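# Seat the board in the enclosure's upper slot, levers shut

## Task

Slide the board into the open upper slot of the enclosure with its component side facing up, push it all the way in, and close both levers. A closed lever has clicked and sticks out perpendicular to the board's panel; a fully opened lever lies flush along the panel. A lever only catches its tab when it starts fully open, and closing both pulls the board fully in. At the end the enclosure must stand level on its own feet with none of them hanging over the bench edge, and nothing may count as done if it stays in place only because the robot holds it. Release everything and move the arms away.

## Robot and tools

Robot: two 6-joint arms with parallel grippers, named left_arm and right_arm (names only, not image sides). They face each other across a table. Scene frame: origin at the table centre, table surface at z = +0.020 m, +z up; left_arm's base sits on the +y side. Bases (URDF root): left_arm at (-0.054, +0.421, +0.113) m, quat_wxyz (+0.599, 0, 0, -0.801); right_arm at (-0.041, -0.555, +0.118) m, quat_wxyz (+0.644, 0, 0, +0.765).

execute_actions: argument actions is a list holding zero or one item. Empty list: just report the state. A wait: {"steps": N}, N up to 300, sends nothing new and returns once N control steps have elapsed since the previous result (your reply time is included). A motion: {"rows": [...], "steps": N}, N from 1 to 15 (default 15), each step 1/30 s. Each row drives one step; if there are fewer rows than steps, the final row keeps repeating. Optional pictures (true/false) chooses whether camera images come back; they come by default. A refused call moves nothing.

Row layout: always 14 numbers, a single list covering both arms: left_arm waist, shoulder, elbow, wrist pitch, wrist yaw, wrist roll, gripper opening, then the same seven for right_arm. The six joint values are absolute target angles in radians (same convention as the Joint positions line), not offsets. Stated ranges: waist -3.054..3.054, shoulder 0.000..3.142, elbow 0.000..2.356, wrist pitch -1.571..1.571, wrist yaw -1.571..1.571, wrist roll -3.142..3.142. A call is rejected if any target exceeds a range end by more than 0.010 rad while also being farther out than that joint's last reported angle. True ends may differ by up to 0.010 rad; a target beyond the true end is clipped there and the result prints "joint sent to its limit" (possibly about an earlier, still-running move). Missing that line does not prove more travel is available.

Gripper opening is an absolute value in [-1, 1]: +1 fully open, empty fingers touch near -0.80, anything lower changes nothing. Full open-to-closed needs about 0.5 s or more. Fingers point along the gripper's +x and close along its y.

Motion behaviour: each step the sent target is held within a set distance of the measured angle (0.211 rad waist, shoulder, elbow; 0.213 wrist pitch; 0.267 wrist yaw; 0.228 wrist roll), and if the targets would shift the gripper over 70 mm from where it is, all are pulled back proportionally. So big moves take several calls. Friction can leave a joint short of its target, especially at long reach, and tiny changes may not happen; check Joint positions after moving. Between calls the arms keep heading for the last row sent, until everything is almost still or a step is HELD; then only a new action makes them go further.

Results: the state line (left_arm: ... | right_arm: ...) gives each gripper's end_effector_position (m, the point between the pads, 3-4 cm behind the fingertips), end_effector_quat_wxyz, and linear/angular velocities, all in the scene frame; printed positions can be somewhat wrong, more at full stretch. Joint positions and Joint velocities list each arm's joints (rad, rad/s) then pad gap (m, m/s; 0.088 m is fully open). grip_measured is the finger opening on the command scale; each gripper may be off by about 1 mm, and squeezing a hard part reads up to roughly 3 mm (0.061) narrower. Fingers settle where grip_measured matches the command. To hold, command about 0.07 below grip_measured; less holds more gently. Parts thinner than about 3 mm get proportionally less force. Pad force tops out around 34-49 N, with a possible spike on first contact. Joint torques lists drive outputs (non-zero even in free air); External joint torques estimates outside resistance including friction and held weight, or says "no reading". "joint command not followed" means a clearance check altered or blocked some joint targets; the rest of the row still ran. HELD marks steps where your row (or part) was not sent.

Load limits per arm (N m): waist 17.4, shoulder 21.6, elbow 21.5, wrist pitch 5.67, wrist yaw 5.65, wrist roll 5.3, held weight included. Hitting one gives a TORQUE FAULT: that arm halts for 10 s and drops the rest of the call. Holding loads warms motors; MOTOR HOT appears from 50 °C, and at 95 °C an OVER-TEMPERATURE FAULT freezes the arm, which may lose power and go limp if it doesn't cool within 30-60 s.

zoom_image: camera (one of cam_head_left, cam_head_right, cam_high, cam_low, cam_left_wrist, cam_right_wrist, each 504x504) and region [x0, y0, x1, y1] in pixels, origin top-left, at most 504 by 504. It shows a sharper crop of that camera's latest image. Wrist cameras follow link wrist_camera_optical (+z forward, +x image right, +y image down), possibly offset up to 24 mm and about 5 degrees.

read_manual: optional section "licences"; returns licence text, no motion.

finished_scene: scene (integer, the current scene's number).

Avoid: pushing or dropping anything off the table, arms colliding or pressing on each other, slamming, dropping or slipping parts, very hard pushes, and tipping or sliding the enclosure off the bench.

Each tool is called as name(argument=value, ...) on one line, values as JSON.

## Session

execute_actions(actions=[])

Scene clock: 0.00 s of 6000.00 s.
left_arm: end_effector_position=(-0.3329, -0.0047, +0.3579) grip_measured=+0.837 end_effector_quat_wxyz=(-0.416, +0.056, -0.824, +0.380) end_effector_velocity=(-0.003, +0.000, +0.003) end_effector_angular_velocity=(-0.008, +0.004, +0.003) | right_arm: end_effector_position=(-0.3453, -0.1667, +0.4101) grip_measured=+0.857 end_effector_quat_wxyz=(+0.445, +0.636, +0.622, +0.099) end_effector_velocity=(+0.002, +0.002, +0.000) end_effector_angular_velocity=(-0.001, +0.003, +0.001)
Joint positions: left_arm=[-0.175  1.916  1.824 -0.684  0.409 -1.695  0.08 ] | right_arm=[ 0.747  2.017  2.043 -0.883  0.969  3.036  0.081]
Joint velocities: left_arm=[-0.007 -0.002  0.002  0.007 -0.007 -0.007 -0.   ] | right_arm=[-0.007 -0.002 -0.002  0.007 -0.007 -0.007 -0.   ]
Joint torques (N m, as the arm reports them, + toward a larger angle): no reading
External joint torques (N m, as the arm's controller estimates them; a push from outside toward a larger angle lowers the number): no reading
Motor temperatures (°C, as the motors report them): left_arm=[28 42 34 28 28 27] | right_arm=[28 34 27 31 27 29]
Heat: left arm: hottest shoulder 42 °C (+0.0 °C/min); right arm: hottest shoulder 34 °C (+0.0 °C/min).

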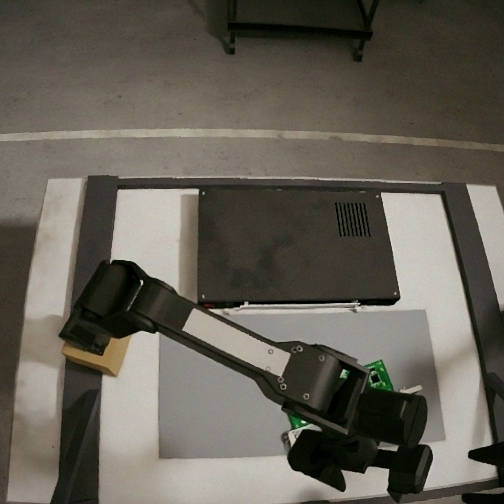

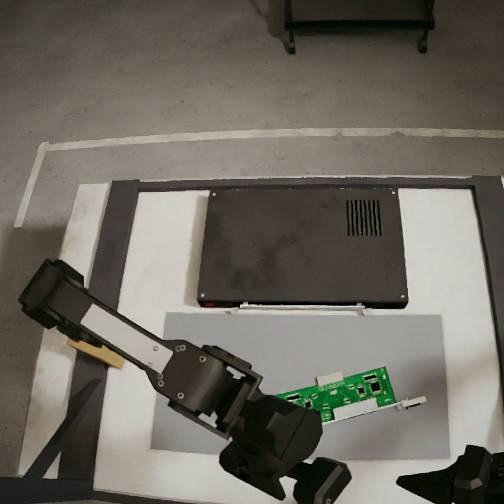

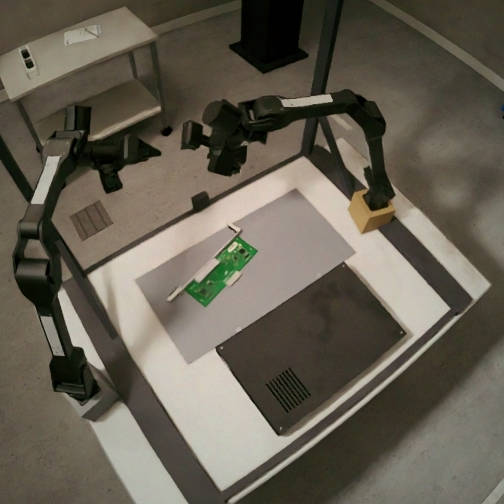

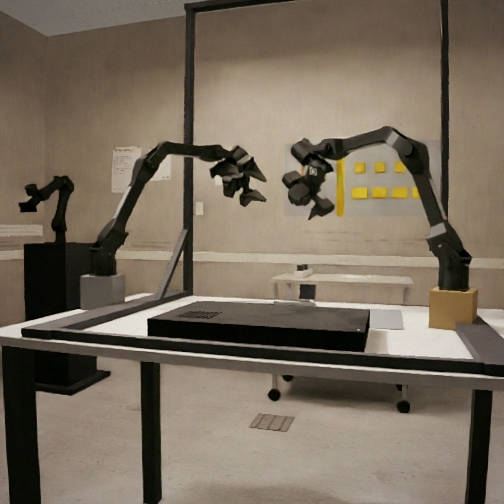

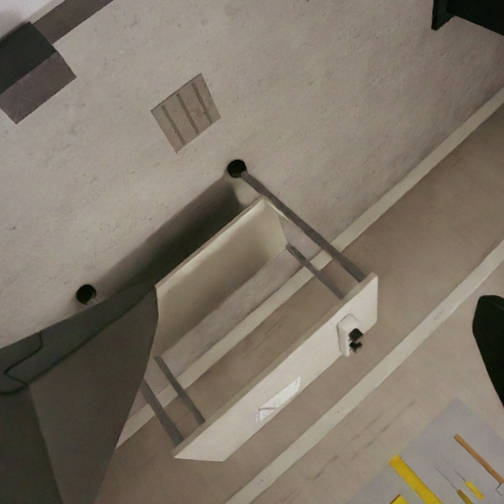

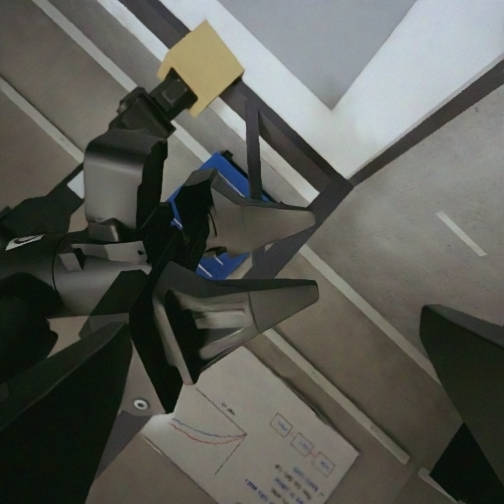

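execute_actions(actions=[{"rows":[[-0.175,1.3,1.0,-0.684,0.2,-1.695,0.8,0.6,1.75,1.6,-0.883,0.969,3.036,0.8]]}], pictures=false)

execute_actions(actions=[{"rows":[[-0.3,1.0,0.6,-0.684,0,-1.695,-0.8,0.14,2.0,1.75,-1.15,0,1.5,0.0]]}], pictures=false)

execute_actions(actions=[{"rows":[[-0.3,1.0,0.6,-0.684,0,-1.695,-0.8,0.14,2.1,1.75,-1.07,0,0,0.0]]}], pictures=false)

execute_actions(actions=[{"steps":20}])

Scene clock: 24.73 s of 6000.00 s.
left_arm: end_effector_position=(-0.2295, +0.1377, +0.3011) grip_measured=+0.803 end_effector_quat_wxyz=(-0.523, +0.061, -0.783, +0.330) end_effector_velocity=(+0.071, +0.127, -0.376) end_effector_angular_velocity=(+0.940, -0.509, +0.034) | right_arm: end_effector_position=(-0.2298, -0.1828, +0.3751) grip_measured=+0.803 end_effector_quat_wxyz=(+0.524, +0.647, +0.549, +0.071) end_effector_velocity=(-0.001, -0.002, -0.001) end_effector_angular_velocity=(-0.018, -0.018, +0.017)
Joint positions: left_arm=[-0.175  1.301  1.067 -0.686  0.204 -1.695  0.078] | right_arm=[ 0.599  1.754  1.613 -0.885  0.969  3.036  0.078]
Joint velocities: left_arm=[-0.002  0.139 -0.833 -0.095 -0.051 -0.007 -0.   ] | right_arm=[ 0.002 -0.002 -0.002 -0.007 -0.007 -0.022 -0.   ]
Joint torques (N m, as the arm reports them, + toward a larger angle): left_arm=[ 0.   -6.12  5.82  1.47 -0.01  0.03] | right_arm=[ 0.01 -8.15  5.04  1.03  0.54 -0.03]
External joint torques (N m, as the arm's controller estimates them; a push from outside toward a larger angle lowers the number): left_arm=[ 0.   -0.5  -2.08 -0.2  -0.1  -0.01] | right_arm=[ 0.11 -0.01 -1.42  0.02 -0.01  0.02]
Motor temperatures (°C, as the motors report them): left_arm=[28 51 39 31 28 27] | right_arm=[28 41 30 32 27 29]
Heat: left arm: hottest shoulder 51 °C (+21.8 °C/min); right arm: hottest shoulder 41 °C (+17.0 °C/min). Fold the left arm in close to its base before you think long.
MOTOR HOT: a motor of the left arm reached 50 °C. Now the hottest motor of the left arm, joint 2 (shoulder), reports 51 °C. The temperature limit of the motors' drives, at which the controller stops that arm, is 95 °C. To cool a motor, set the load down, stop pushing, or move to a pose that needs little force.
Steps of this call (steps 1 to 90: nothing new was sent; then 21.23 s passed at rest; steps 91 to 105: all 15 steps of this action). Readings (joint positions):
91: left_arm=[-0.177 1.883 1.783 -0.660 0.360 -1.695] | right_arm=[0.741 1.997 2.015 -0.870 0.965 3.036]
92: left_arm=[-0.178 1.840 1.724 -0.678 0.307 -1.695] | right_arm=[0.726 1.967 1.970 -0.880 0.962 3.036]
94: left_arm=[-0.176 1.735 1.602 -0.689 0.253 -1.695] | right_arm=[0.676 1.892 1.870 -0.881 0.963 3.036]
98: left_arm=[-0.175 1.499 1.383 -0.684 0.216 -1.695] | right_arm=[0.593 1.764 1.686 -0.885 0.974 3.036]
105: the state above

Scene clock: 25.23 s of 6000.00 s.
left_arm: end_effector_position=(-0.1826, +0.2277, +0.2101) grip_measured=-0.763 end_effector_quat_wxyz=(+0.606, -0.006, +0.729, -0.319) end_effector_velocity=(+0.003, +0.005, +0.002) end_effector_angular_velocity=(-0.024, +0.004, -0.010) | right_arm: end_effector_position=(-0.1551, -0.1538, +0.2409) grip_measured=+0.007 end_effector_quat_wxyz=(+0.691, +0.179, +0.699, -0.053) end_effector_velocity=(-0.177, -0.023, +0.033) end_effector_angular_velocity=(-0.135, +0.445, +2.135)
Joint positions: left_arm=[-0.296  1.008  0.618 -0.685  0.004 -1.695  0.002] | right_arm=[ 0.13   1.997  1.734 -1.144  0.069  2.198  0.039]
Joint velocities: left_arm=[-0.007 -0.051 -0.022 -0.007 -0.007  0.007 -0.031] | right_arm=[ 0.139 -0.007  0.134 -0.007 -0.784 -1.897 -0.003]
Joint torques (N m, as the arm reports them, + toward a larger angle): left_arm=[-0.34 -3.5   4.1   1.06 -0.17  0.02] | right_arm=[ 0.37 -8.85  6.47  0.26 -0.01 -0.19]
External joint torques (N m, as the arm's controller estimates them; a push from outside toward a larger angle lowers the number): left_arm=[-0.33 -1.11 -2.45 -0.04 -0.13 -0.01] | right_arm=[ 0.18  0.1   0.78 -0.19 -0.07 -0.18]
Motor temperatures (°C, as the motors report them): left_arm=[28 51 39 31 28 27] | right_arm=[28 41 30 32 27 29]
Heat: left arm: hottest shoulder 51 °C (+21.4 °C/min); right arm: hottest shoulder 41 °C (+16.6 °C/min). Fold the left arm in close to its base before you think long.
MOTOR HOT: still on. Now the hottest motor of the left arm, joint 2 (shoulder), reports 51 °C; a drive's own limit is 95 °C.
Steps of this call (steps 1 to 15: all 15 steps of this action). Readings (joint positions):
1: left_arm=[-0.193 1.278 1.016 -0.670 0.147 -1.695] | right_arm=[0.586 1.775 1.634 -0.924 0.920 2.999]
2: left_arm=[-0.222 1.239 0.956 -0.677 0.100 -1.695] | right_arm=[0.557 1.799 1.665 -0.961 0.868 2.954]
4: left_arm=[-0.270 1.124 0.837 -0.690 0.058 -1.695] | right_arm=[0.481 1.858 1.702 -1.025 0.766 2.868]
8: left_arm=[-0.291 1.018 0.671 -0.687 0.015 -1.695] | right_arm=[0.288 1.965 1.719 -1.110 0.489 2.641]
15: the state above

Scene clock: 25.73 s of 6000.00 s.
left_arm: end_effector_position=(-0.1822, +0.2282, +0.2095) grip_measured=-0.796 end_effector_quat_wxyz=(+0.606, -0.006, +0.728, -0.319) end_effector_velocity=(+0.000, +0.005, -0.002) end_effector_angular_velocity=(+0.016, -0.007, -0.017) | right_arm: end_effector_position=(-0.1760, -0.1399, +0.2084) grip_measured=+0.003 end_effector_quat_wxyz=(+0.671, -0.166, +0.668, +0.276) end_effector_velocity=(+0.002, -0.005, -0.000) end_effector_angular_velocity=(+0.062, -0.280, +1.873)
Joint positions: left_arm=[-0.297  1.005  0.615 -0.685  0.003 -1.695  0.   ] | right_arm=[ 0.143  2.094  1.75  -1.073  0.003  1.248  0.039]
Joint velocities: left_arm=[-0.007 -0.007 -0.002 -0.022  0.007  0.007  0.   ] | right_arm=[-0.002 -0.002 -0.002 -0.022 -0.007 -1.897 -0.   ]
Joint torques (N m, as the arm reports them, + toward a larger angle): left_arm=[-0.35 -3.69  4.21  1.03 -0.17  0.02] | right_arm=[-0.34 -9.06  5.75  0.71 -0.05 -0.18]
External joint torques (N m, as the arm's controller estimates them; a push from outside toward a larger angle lowers the number): left_arm=[-0.34 -1.24 -2.35 -0.05 -0.12 -0.01] | right_arm=[-0.33  0.55 -0.11  0.15 -0.11 -0.18]
Motor temperatures (°C, as the motors report them): left_arm=[28 51 39 31 28 27] | right_arm=[28 41 30 32 27 29]
Heat: left arm: hottest shoulder 51 °C (+21.0 °C/min); right arm: hottest shoulder 41 °C (+16.3 °C/min). Fold the left arm in close to its base before you think long.
MOTOR HOT: still on. Now the hottest motor of the left arm, joint 2 (shoulder), reports 51 °C; a drive's own limit is 95 °C.
Steps of this call (steps 1 to 15: all 15 steps of this action). Readings (joint positions):
1: left_arm=[-0.296 1.007 0.617 -0.685 0.004 -1.695] | right_arm=[0.135 2.008 1.739 -1.136 0.049 2.135]
2: left_arm=[-0.296 1.006 0.617 -0.685 0.003 -1.695] | right_arm=[0.139 2.019 1.745 -1.112 0.035 2.071]
4: left_arm=[-0.297 1.006 0.615 -0.685 0.003 -1.695] | right_arm=[0.143 2.050 1.750 -1.088 0.018 1.944]
8: left_arm=[-0.297 1.006 0.615 -0.685 0.003 -1.695] | right_arm=[0.143 2.093 1.750 -1.078 0.007 1.689]
15: the state above

Scene clock: 26.40 s of 6000.00 s.
left_arm: end_effector_position=(-0.1822, +0.2282, +0.2095) grip_measured=-0.796 end_effector_quat_wxyz=(+0.606, -0.006, +0.728, -0.319) end_effector_velocity=(-0.002, -0.003, +0.002) end_effector_angular_velocity=(-0.024, +0.004, -0.005) | right_arm: end_effector_position=(-0.1759, -0.1398, +0.2084) grip_measured=+0.003 end_effector_quat_wxyz=(+0.464, -0.512, +0.400, +0.602) end_effector_velocity=(+0.002, -0.000, +0.001) end_effector_angular_velocity=(+0.025, -0.090, +0.638)
Joint positions: left_arm=[-0.297  1.005  0.615 -0.685  0.003 -1.695  0.   ] | right_arm=[ 0.143  2.094  1.75  -1.072  0.003  0.063  0.039]
Joint velocities: left_arm=[-0.002 -0.002 -0.002  0.022 -0.007  0.007  0.   ] | right_arm=[-0.007 -0.002  0.002 -0.007 -0.007 -0.652 -0.   ]
Joint torques (N m, as the arm reports them, + toward a larger angle): left_arm=[-0.34 -3.69  4.22  1.03 -0.17  0.02] | right_arm=[-0.35 -9.11  5.77  0.76 -0.09 -0.18]
External joint torques (N m, as the arm's controller estimates them; a push from outside toward a larger angle lowers the number): left_arm=[-0.33 -1.25 -2.43 -0.09 -0.12 -0.01] | right_arm=[-0.25  0.68 -0.22  0.15 -0.1  -0.16]
Motor temperatures (°C, as the motors report them): left_arm=[28 50 39 31 28 27] | right_arm=[28 41 30 32 27 29]
Heat: left arm: hottest shoulder 50 °C (+18.2 °C/min); right arm: hottest shoulder 41 °C (+15.9 °C/min). Fold the left arm in close to its base before you think long.
MOTOR HOT: still on. Now the hottest motor of the left arm, joint 2 (shoulder), reports 50 °C; a drive's own limit is 95 °C.
Steps of this call (steps 1 to 20: the robot went on to your last target). Readings (joint positions):
1: left_arm=[-0.297 1.005 0.615 -0.685 0.003 -1.695] | right_arm=[0.143 2.094 1.750 -1.073 0.003 1.185]
2: left_arm=[-0.297 1.005 0.615 -0.685 0.003 -1.695] | right_arm=[0.143 2.094 1.750 -1.073 0.003 1.122]
4: left_arm=[-0.297 1.005 0.615 -0.685 0.003 -1.695] | right_arm=[0.143 2.094 1.750 -1.072 0.003 0.994]
8: left_arm=[-0.297 1.005 0.615 -0.685 0.003 -1.695] | right_arm=[0.143 2.094 1.750 -1.072 0.003 0.739]
20: the state above

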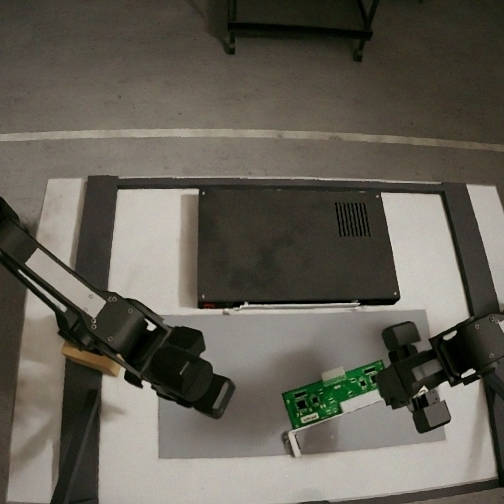

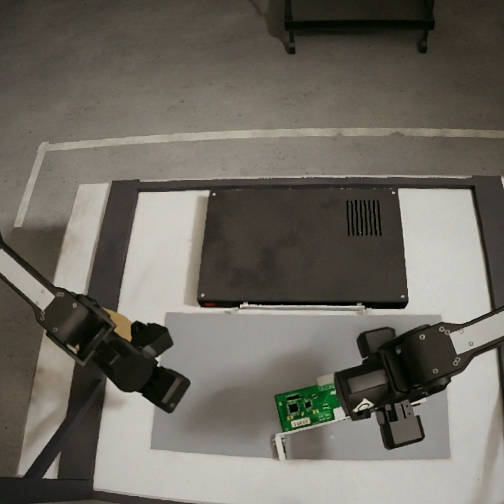

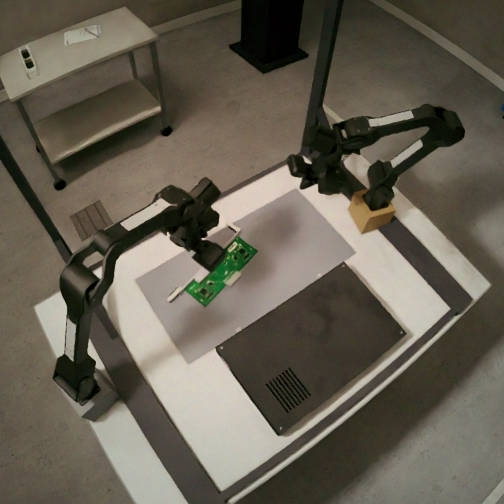

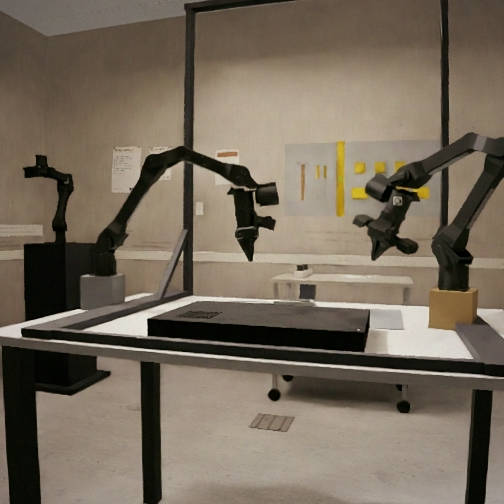

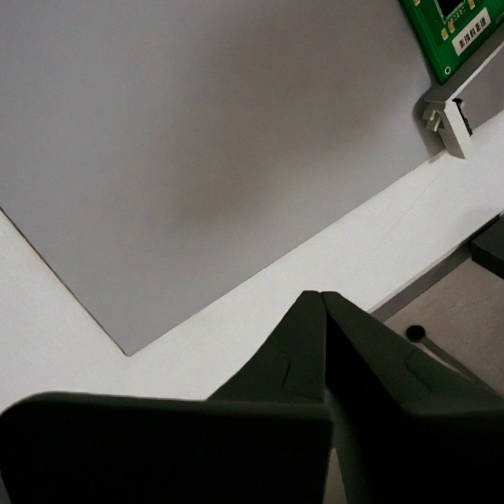

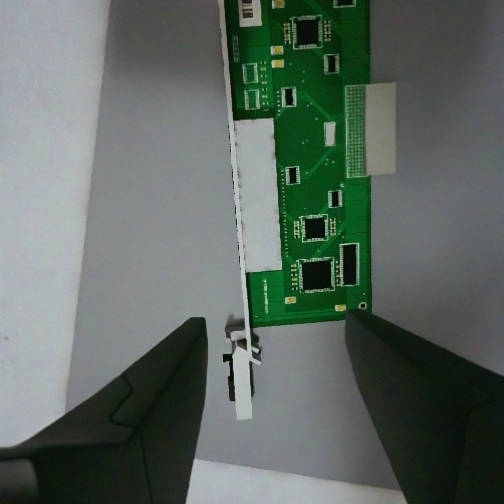

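execute_actions(actions=[{"rows":[[-0.3,1.0,0.6,-0.684,0,-1.695,-0.8,0.145,2.2,1.74,-0.96,0,0,0.0],[-0.3,1.0,0.6,-0.684,0,-1.695,-0.8,0.145,2.2,1.74,-0.96,0,0,0.0],[-0.3,1.0,0.6,-0.684,0,-1.695,-0.8,0.145,2.28,1.725,-0.87,0,0,0.0],[-0.3,1.0,0.6,-0.684,0,-1.695,-0.8,0.145,2.28,1.725,-0.87,0,0,0.0],[-0.3,1.0,0.6,-0.684,0,-1.695,-0.8,0.145,2.345,1.71,-0.793,0,0,0.0]]}])

Scene clock: 36.07 s of 6000.00 s.
left_arm: end_effector_position=(-0.1821, +0.2283, +0.2093) grip_measured=-0.796 end_effector_quat_wxyz=(+0.607, -0.006, +0.728, -0.319) end_effector_velocity=(+0.003, +0.004, -0.004) end_effector_angular_velocity=(+0.021, -0.017, +0.007) | right_arm: end_effector_position=(-0.1854, -0.1106, +0.0962) grip_measured=+0.003 end_effector_quat_wxyz=(+0.445, -0.531, +0.387, +0.608) end_effector_velocity=(-0.010, +0.023, +0.030) end_effector_angular_velocity=(+0.112, +0.058, +0.008)
Joint positions: left_arm=[-0.297  1.005  0.614 -0.685  0.003 -1.695  0.   ] | right_arm=[ 0.143  2.346  1.709 -0.797  0.003  0.007  0.039]
Joint velocities: left_arm=[-0.002  0.002 -0.002 -0.022 -0.007 -0.007  0.   ] | right_arm=[-0.002 -0.051  0.022  0.051 -0.022 -0.007  0.   ]
Joint torques (N m, as the arm reports them, + toward a larger angle): left_arm=[-0.34 -3.68  4.21  1.03 -0.17  0.02] | right_arm=[  0.09 -10.43   5.4    0.5   -0.11  -0.18]
External joint torques (N m, as the arm's controller estimates them; a push from outside toward a larger angle lowers the number): left_arm=[-0.33 -1.29 -2.37 -0.07 -0.13 -0.01] | right_arm=[ 0.    0.95 -0.34 -0.02 -0.09 -0.18]
Motor temperatures (°C, as the motors report them): left_arm=[28 48 38 31 28 27] | right_arm=[28 42 30 32 27 29]
Heat: left arm: hottest shoulder 48 °C (+10.0 °C/min); right arm: hottest shoulder 42 °C (+13.3 °C/min). Fold the left arm in close to its base before you think long.
MOTOR HOT: still on. Now the hottest motor of the left arm, joint 2 (shoulder), reports 48 °C; a drive's own limit is 95 °C.
Steps of this call (steps 1 to 30: the robot went on to your last target; steps 31 to 90: nothing new was sent; then 6.17 s passed at rest; steps 91 to 105: all 15 steps of this action). Readings (joint positions):
91: left_arm=[-0.297 1.005 0.614 -0.685 0.003 -1.695] | right_arm=[0.143 2.105 1.750 -1.057 0.003 0.007]
92: left_arm=[-0.297 1.005 0.614 -0.685 0.003 -1.695] | right_arm=[0.143 2.116 1.751 -1.017 0.003 0.007]
94: left_arm=[-0.297 1.005 0.614 -0.685 0.003 -1.695] | right_arm=[0.143 2.166 1.751 -0.946 0.003 0.007]
98: left_arm=[-0.297 1.005 0.614 -0.685 0.003 -1.695] | right_arm=[0.143 2.295 1.731 -0.837 0.003 0.007]
105: the state above

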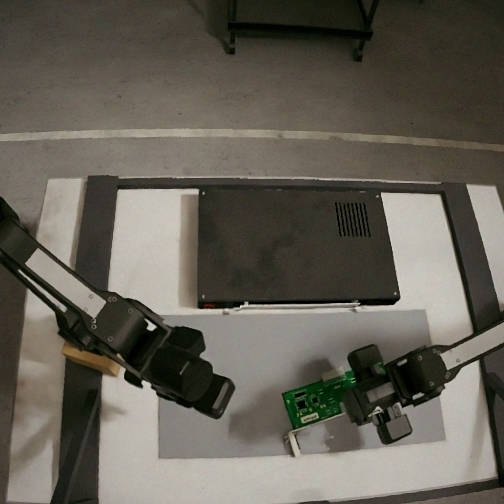

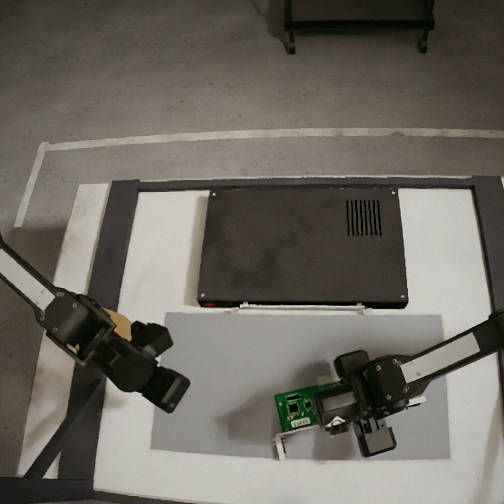

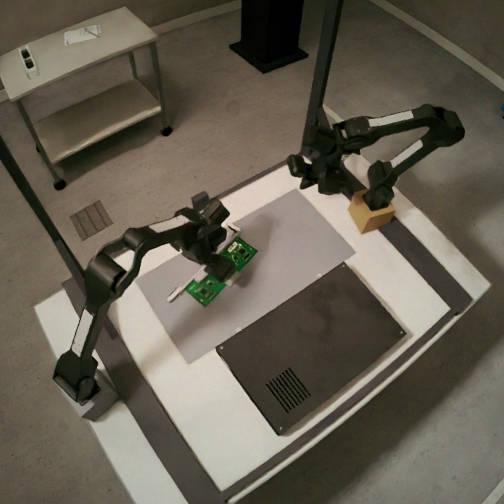

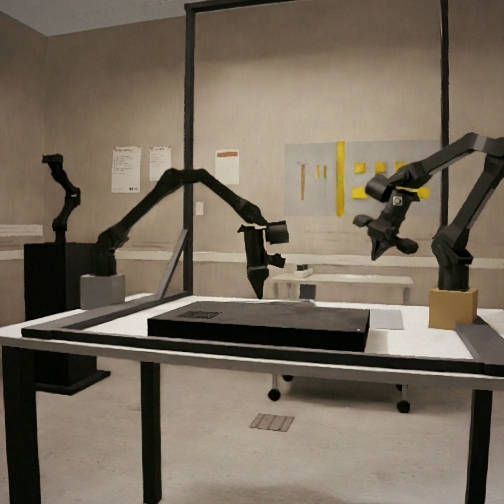

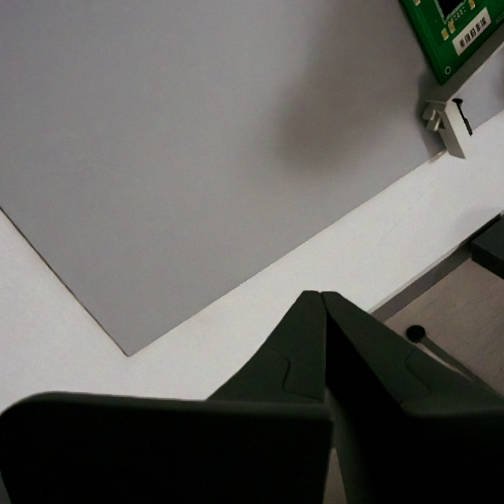

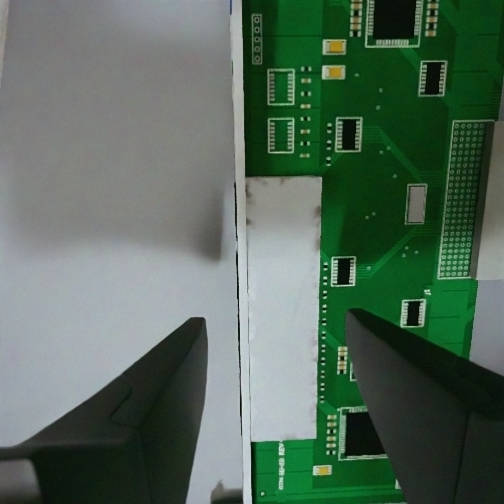

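execute_actions(actions=[{"rows":[[-0.3,1.0,0.6,-0.684,0,-1.695,-0.8,0.143,2.36,1.695,-0.76,0,0,-0.15],[-0.3,1.0,0.6,-0.684,0,-1.695,-0.8,0.143,2.36,1.695,-0.76,0,0,-0.15],[-0.3,1.0,0.6,-0.684,0,-1.695,-0.8,0.143,2.375,1.68,-0.73,0,0,-0.15],[-0.3,1.0,0.6,-0.684,0,-1.695,-0.8,0.143,2.375,1.68,-0.73,0,0,-0.15],[-0.3,1.0,0.6,-0.684,0,-1.695,-0.8,0.143,2.393,1.668,-0.70,0,0,-0.15]]}])

Scene clock: 45.53 s of 6000.00 s.
left_arm: end_effector_position=(-0.1821, +0.2283, +0.2093) grip_measured=-0.796 end_effector_quat_wxyz=(+0.607, -0.006, +0.728, -0.319) end_effector_velocity=(+0.003, +0.000, -0.001) end_effector_angular_velocity=(-0.003, -0.017, +0.014) | right_arm: end_effector_position=(-0.1868, -0.1062, +0.0745) grip_measured=-0.146 end_effector_quat_wxyz=(+0.450, -0.523, +0.382, +0.615) end_effector_velocity=(-0.002, +0.006, +0.000) end_effector_angular_velocity=(+0.028, +0.018, -0.008)
Joint positions: left_arm=[-0.297  1.005  0.614 -0.685  0.003 -1.695  0.   ] | right_arm=[ 0.143  2.382  1.676 -0.704  0.003  0.007  0.032]
Joint velocities: left_arm=[-0.002 -0.002 -0.002 -0.007 -0.022 -0.007  0.   ] | right_arm=[-0.002 -0.002 -0.007  0.037 -0.007  0.007 -0.   ]
Joint torques (N m, as the arm reports them, + toward a larger angle): left_arm=[-0.35 -3.67  4.22  1.03 -0.17  0.02] | right_arm=[-0.07 -9.56  4.51  0.77 -0.1  -0.19]
External joint torques (N m, as the arm's controller estimates them; a push from outside toward a larger angle lowers the number): left_arm=[-0.35 -1.22 -2.42 -0.08 -0.12 -0.01] | right_arm=[-0.07  1.27 -0.87  0.2  -0.09 -0.19]
Motor temperatures (°C, as the motors report them): left_arm=[28 47 38 31 28 27] | right_arm=[28 44 30 32 27 29]
Heat: left arm: hottest shoulder 47 °C (+6.6 °C/min); right arm: hottest shoulder 44 °C (+13.2 °C/min).
MOTOR HOT: cleared. Now the hottest motor of the left arm, joint 2 (shoulder), reports 47 °C.
Steps of this call (steps 1 to 15: the robot went on to your last target; steps 16 to 90: nothing new was sent; then 5.97 s passed at rest; steps 91 to 105: all 15 steps of this action). Readings (joint positions):
91: left_arm=[-0.297 1.005 0.614 -0.685 0.003 -1.695] | right_arm=[0.143 2.346 1.709 -0.790 0.003 0.007]
92: left_arm=[-0.297 1.005 0.614 -0.685 0.003 -1.695] | right_arm=[0.143 2.346 1.708 -0.780 0.003 0.007]
94: left_arm=[-0.297 1.005 0.614 -0.685 0.003 -1.695] | right_arm=[0.143 2.347 1.703 -0.756 0.003 0.007]
98: left_arm=[-0.297 1.005 0.614 -0.685 0.003 -1.695] | right_arm=[0.143 2.366 1.688 -0.716 0.003 0.007]
105: the state above

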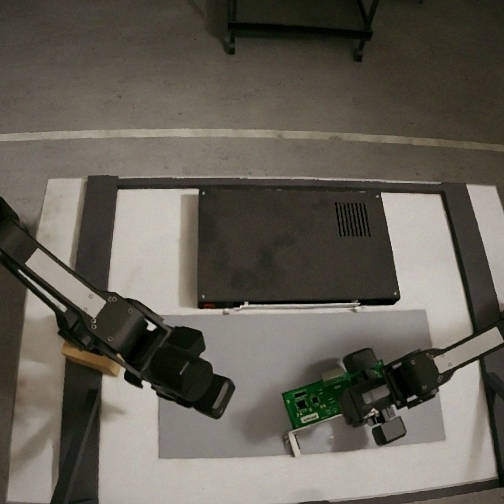

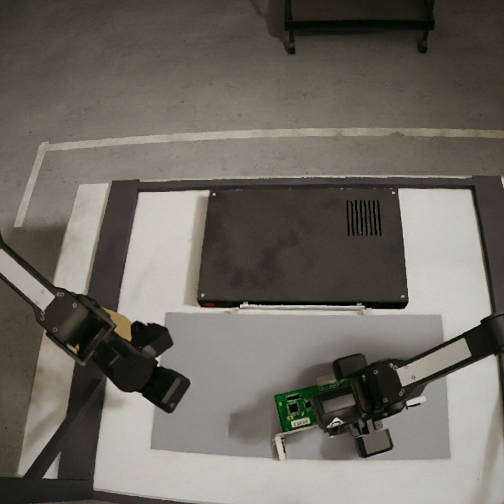

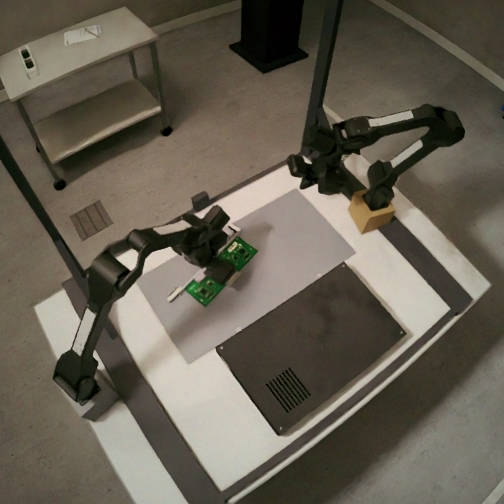

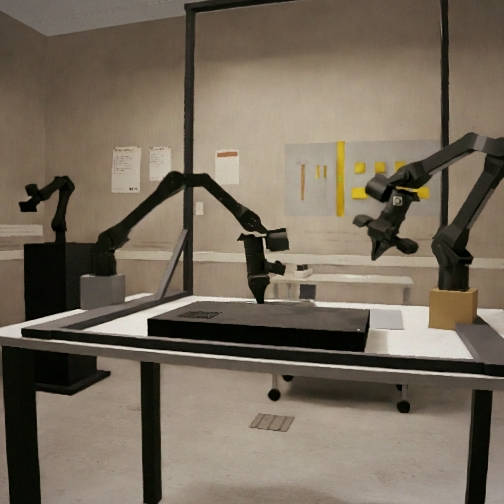

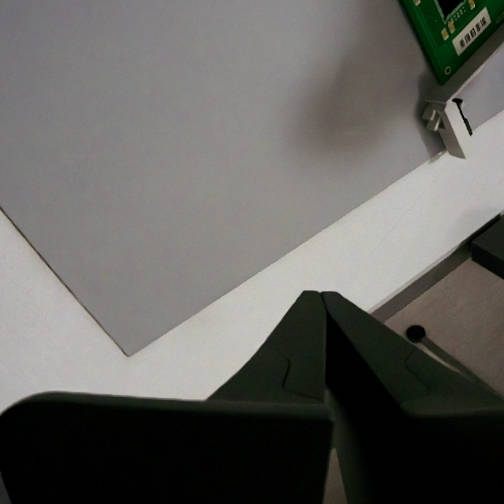

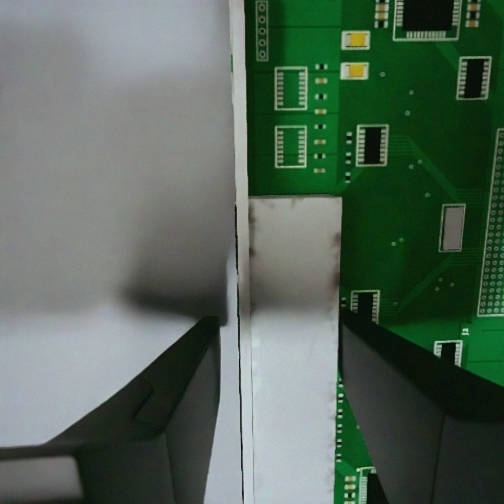

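Shift +x ~3 mm, lower 5 mm.

execute_actions(actions=[{"rows":[[-0.3,1.0,0.6,-0.684,0,-1.695,-0.8,0.133,2.393,1.668,-0.70,0,0,-0.15],[-0.3,1.0,0.6,-0.684,0,-1.695,-0.8,0.133,2.393,1.668,-0.70,0,0,-0.15],[-0.3,1.0,0.6,-0.684,0,-1.695,-0.8,0.133,2.393,1.668,-0.70,0,0,-0.15],[-0.3,1.0,0.6,-0.684,0,-1.695,-0.8,0.133,2.393,1.668,-0.70,0,0,-0.15],[-0.3,1.0,0.6,-0.684,0,-1.695,-0.8,0.133,2.403,1.662,-0.695,0,0,-0.15]]}])

execute_actions(actions=[{"rows":[[-0.3,1.0,0.6,-0.684,0,-1.695,-0.8,0.133,2.403,1.662,-0.695,0,0,-0.45]]}])

Scene clock: 53.97 s of 6000.00 s.
left_arm: end_effector_position=(-0.1821, +0.2283, +0.2093) grip_measured=-0.796 end_effector_quat_wxyz=(+0.607, -0.006, +0.728, -0.319) end_effector_velocity=(-0.000, +0.003, -0.000) end_effector_angular_velocity=(+0.004, +0.001, -0.012) | right_arm: end_effector_position=(-0.1837, -0.1050, +0.0726) grip_measured=-0.147 end_effector_quat_wxyz=(+0.452, -0.522, +0.384, +0.613) end_effector_velocity=(+0.000, -0.000, +0.001) end_effector_angular_velocity=(-0.006, +0.010, -0.023)
Joint positions: left_arm=[-0.297  1.005  0.614 -0.685  0.003 -1.695  0.   ] | right_arm=[ 0.136  2.385  1.674 -0.697  0.002  0.006  0.032]
Joint velocities: left_arm=[-0.002 -0.007 -0.002 -0.007  0.007  0.007  0.   ] | right_arm=[-0.002 -0.002  0.002 -0.007 -0.007  0.022 -0.   ]
Joint torques (N m, as the arm reports them, + toward a larger angle): left_arm=[-0.35 -3.67  4.22  1.03 -0.17  0.02] | right_arm=[-0.22 -9.    4.08  0.74 -0.09 -0.17]
External joint torques (N m, as the arm's controller estimates them; a push from outside toward a larger angle lowers the number): left_arm=[-0.33 -1.22 -2.39 -0.07 -0.13 -0.01] | right_arm=[-0.21  1.9  -1.38  0.11 -0.08 -0.17]
Motor temperatures (°C, as the motors report them): left_arm=[28 46 38 31 28 27] | right_arm=[28 45 30 32 27 29]
Heat: left arm: hottest shoulder 46 °C (+4.4 °C/min); right arm: hottest shoulder 45 °C (+12.2 °C/min).
Steps of this call (steps 1 to 15: the robot went on to your last target; steps 16 to 90: nothing new was sent; then 4.93 s passed at rest; steps 91 to 105: all 15 steps of this action). Readings (joint positions):
91: left_arm=[-0.297 1.005 0.614 -0.685 0.003 -1.695] | right_arm=[0.143 2.382 1.676 -0.703 0.002 0.007]
92: left_arm=[-0.297 1.005 0.614 -0.685 0.003 -1.695] | right_arm=[0.142 2.382 1.676 -0.703 0.002 0.007]
94: left_arm=[-0.297 1.005 0.614 -0.685 0.003 -1.695] | right_arm=[0.140 2.382 1.676 -0.703 0.002 0.007]
98: left_arm=[-0.297 1.005 0.614 -0.685 0.003 -1.695] | right_arm=[0.136 2.384 1.675 -0.699 0.002 0.007]
105: the state above

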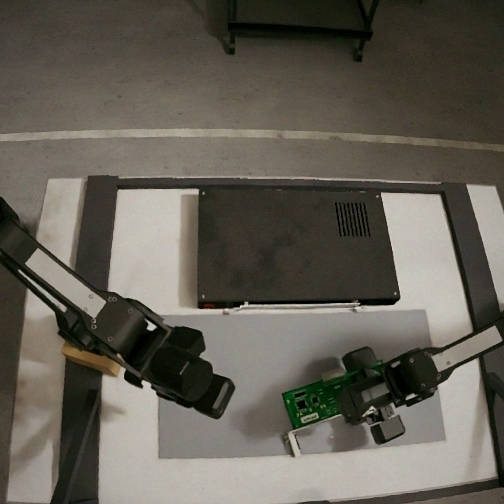

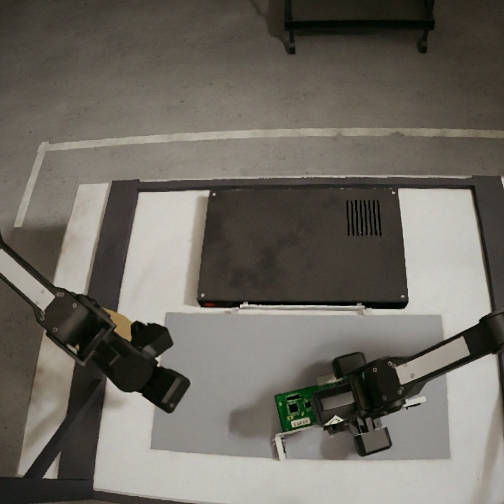

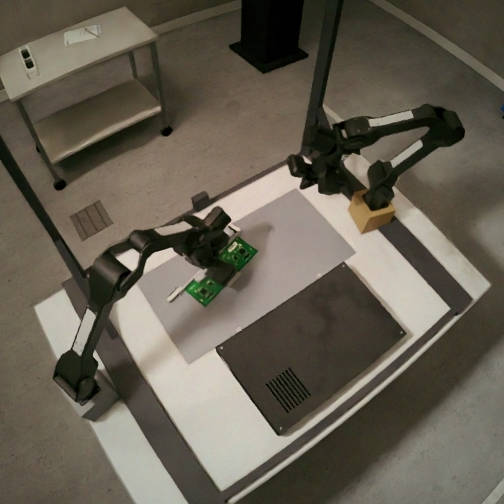

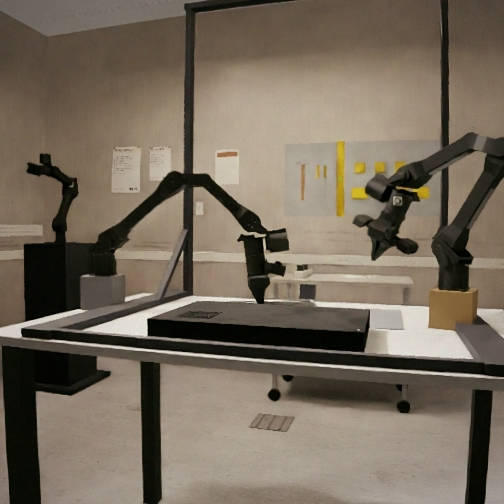

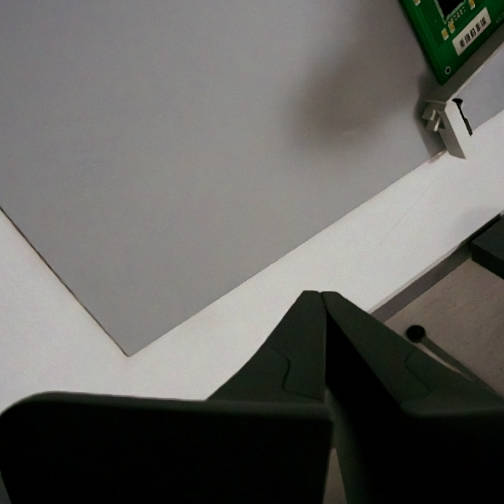

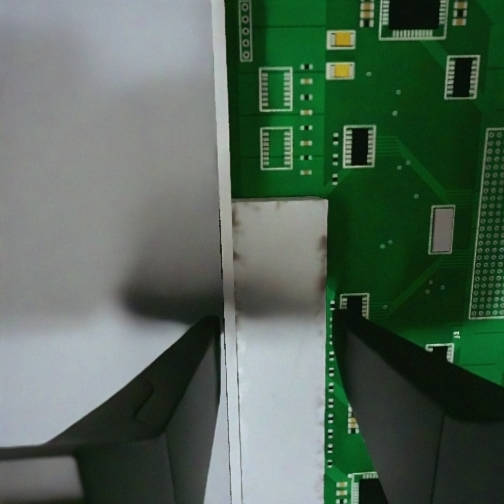

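Scene clock: 54.47 s of 6000.00 s.
left_arm: end_effector_position=(-0.1821, +0.2283, +0.2093) grip_measured=-0.796 end_effector_quat_wxyz=(+0.607, -0.006, +0.728, -0.319) end_effector_velocity=(-0.001, +0.003, -0.000) end_effector_angular_velocity=(+0.008, +0.007, -0.004) | right_arm: end_effector_position=(-0.1840, -0.1051, +0.0726) grip_measured=-0.325 end_effector_quat_wxyz=(+0.451, -0.521, +0.385, +0.614) end_effector_velocity=(+0.002, -0.005, -0.000) end_effector_angular_velocity=(-0.023, -0.001, +0.006)
Joint positions: left_arm=[-0.297  1.005  0.614 -0.685  0.003 -1.695  0.   ] | right_arm=[ 0.135  2.385  1.674 -0.697 -0.001  0.006  0.023]
Joint velocities: left_arm=[-0.007 -0.007 -0.002 -0.007  0.007 -0.007  0.   ] | right_arm=[-0.002 -0.002 -0.002 -0.022 -0.007 -0.007  0.   ]
Joint torques (N m, as the arm reports them, + toward a larger angle): left_arm=[-0.31 -3.68  4.23  1.03 -0.16  0.02] | right_arm=[-0.26 -8.97  4.11  0.75  0.05 -0.17]
External joint torques (N m, as the arm's controller estimates them; a push from outside toward a larger angle lowers the number): left_arm=[-0.31 -1.23 -2.41 -0.08 -0.12 -0.01] | right_arm=[-0.25  1.93 -1.3   0.14  0.06 -0.17]
Motor temperatures (°C, as the motors report them): left_arm=[28 45 38 31 28 27] | right_arm=[28 45 30 32 27 29]
Heat: left arm: hottest shoulder 45 °C (+3.3 °C/min); right arm: hottest shoulder 45 °C (+12.1 °C/min).
Steps of this call (steps 1 to 15: all 15 steps of this action). Readings (joint positions):
1: left_arm=[-0.297 1.005 0.614 -0.685 0.003 -1.695] | right_arm=[0.135 2.385 1.674 -0.697 0.002 0.006]
2: left_arm=[-0.297 1.005 0.614 -0.685 0.003 -1.695] | right_arm=[0.135 2.385 1.674 -0.697 -0.001 0.006]
4: left_arm=[-0.297 1.005 0.614 -0.685 0.003 -1.695] | right_arm=[0.135 2.385 1.674 -0.697 -0.001 0.006]
8: left_arm=[-0.297 1.005 0.614 -0.685 0.003 -1.695] | right_arm=[0.135 2.385 1.674 -0.697 -0.001 0.006]
15: the state above

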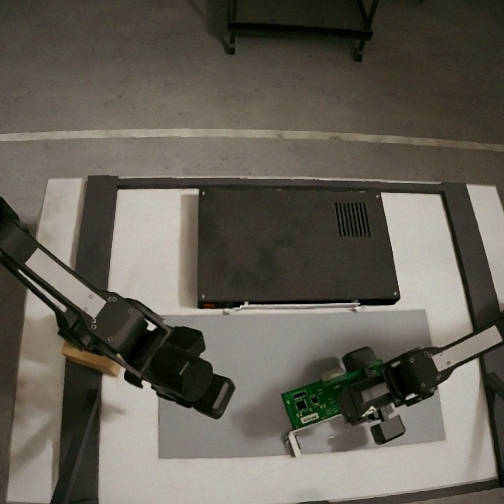

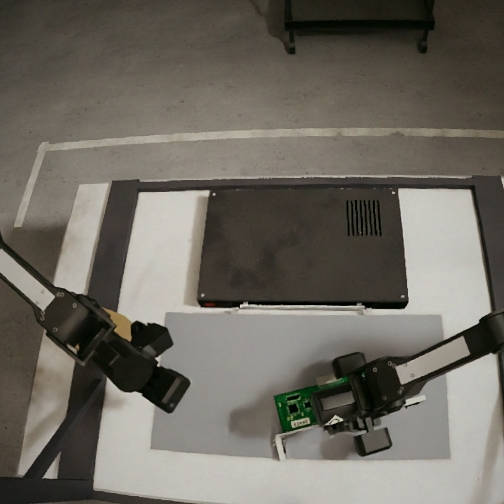

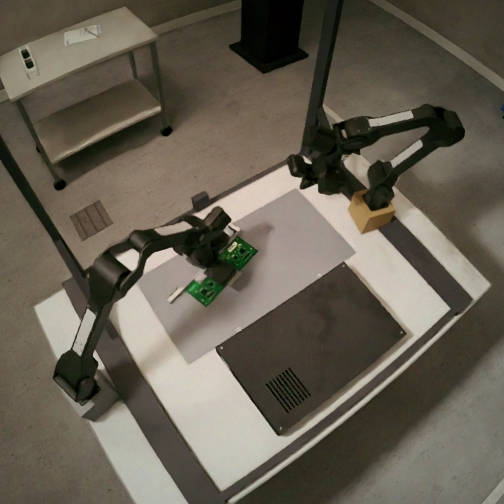

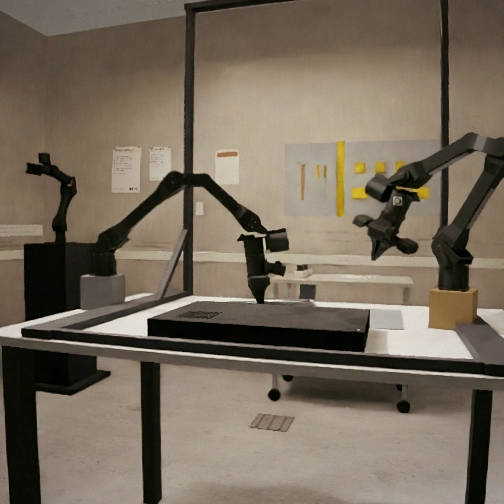

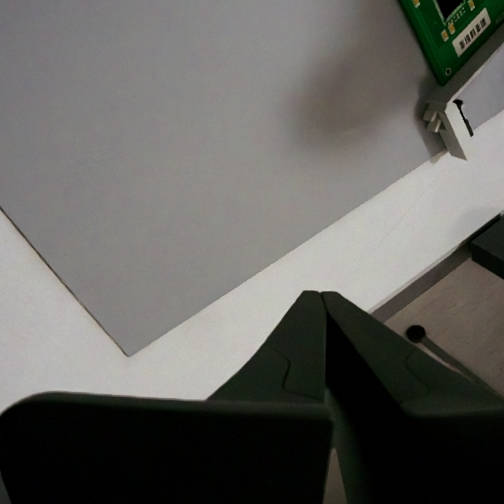

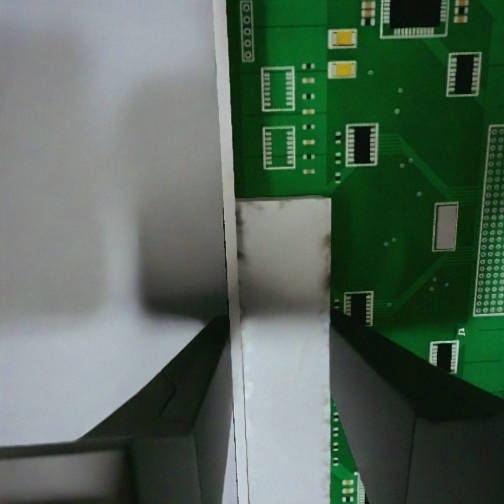

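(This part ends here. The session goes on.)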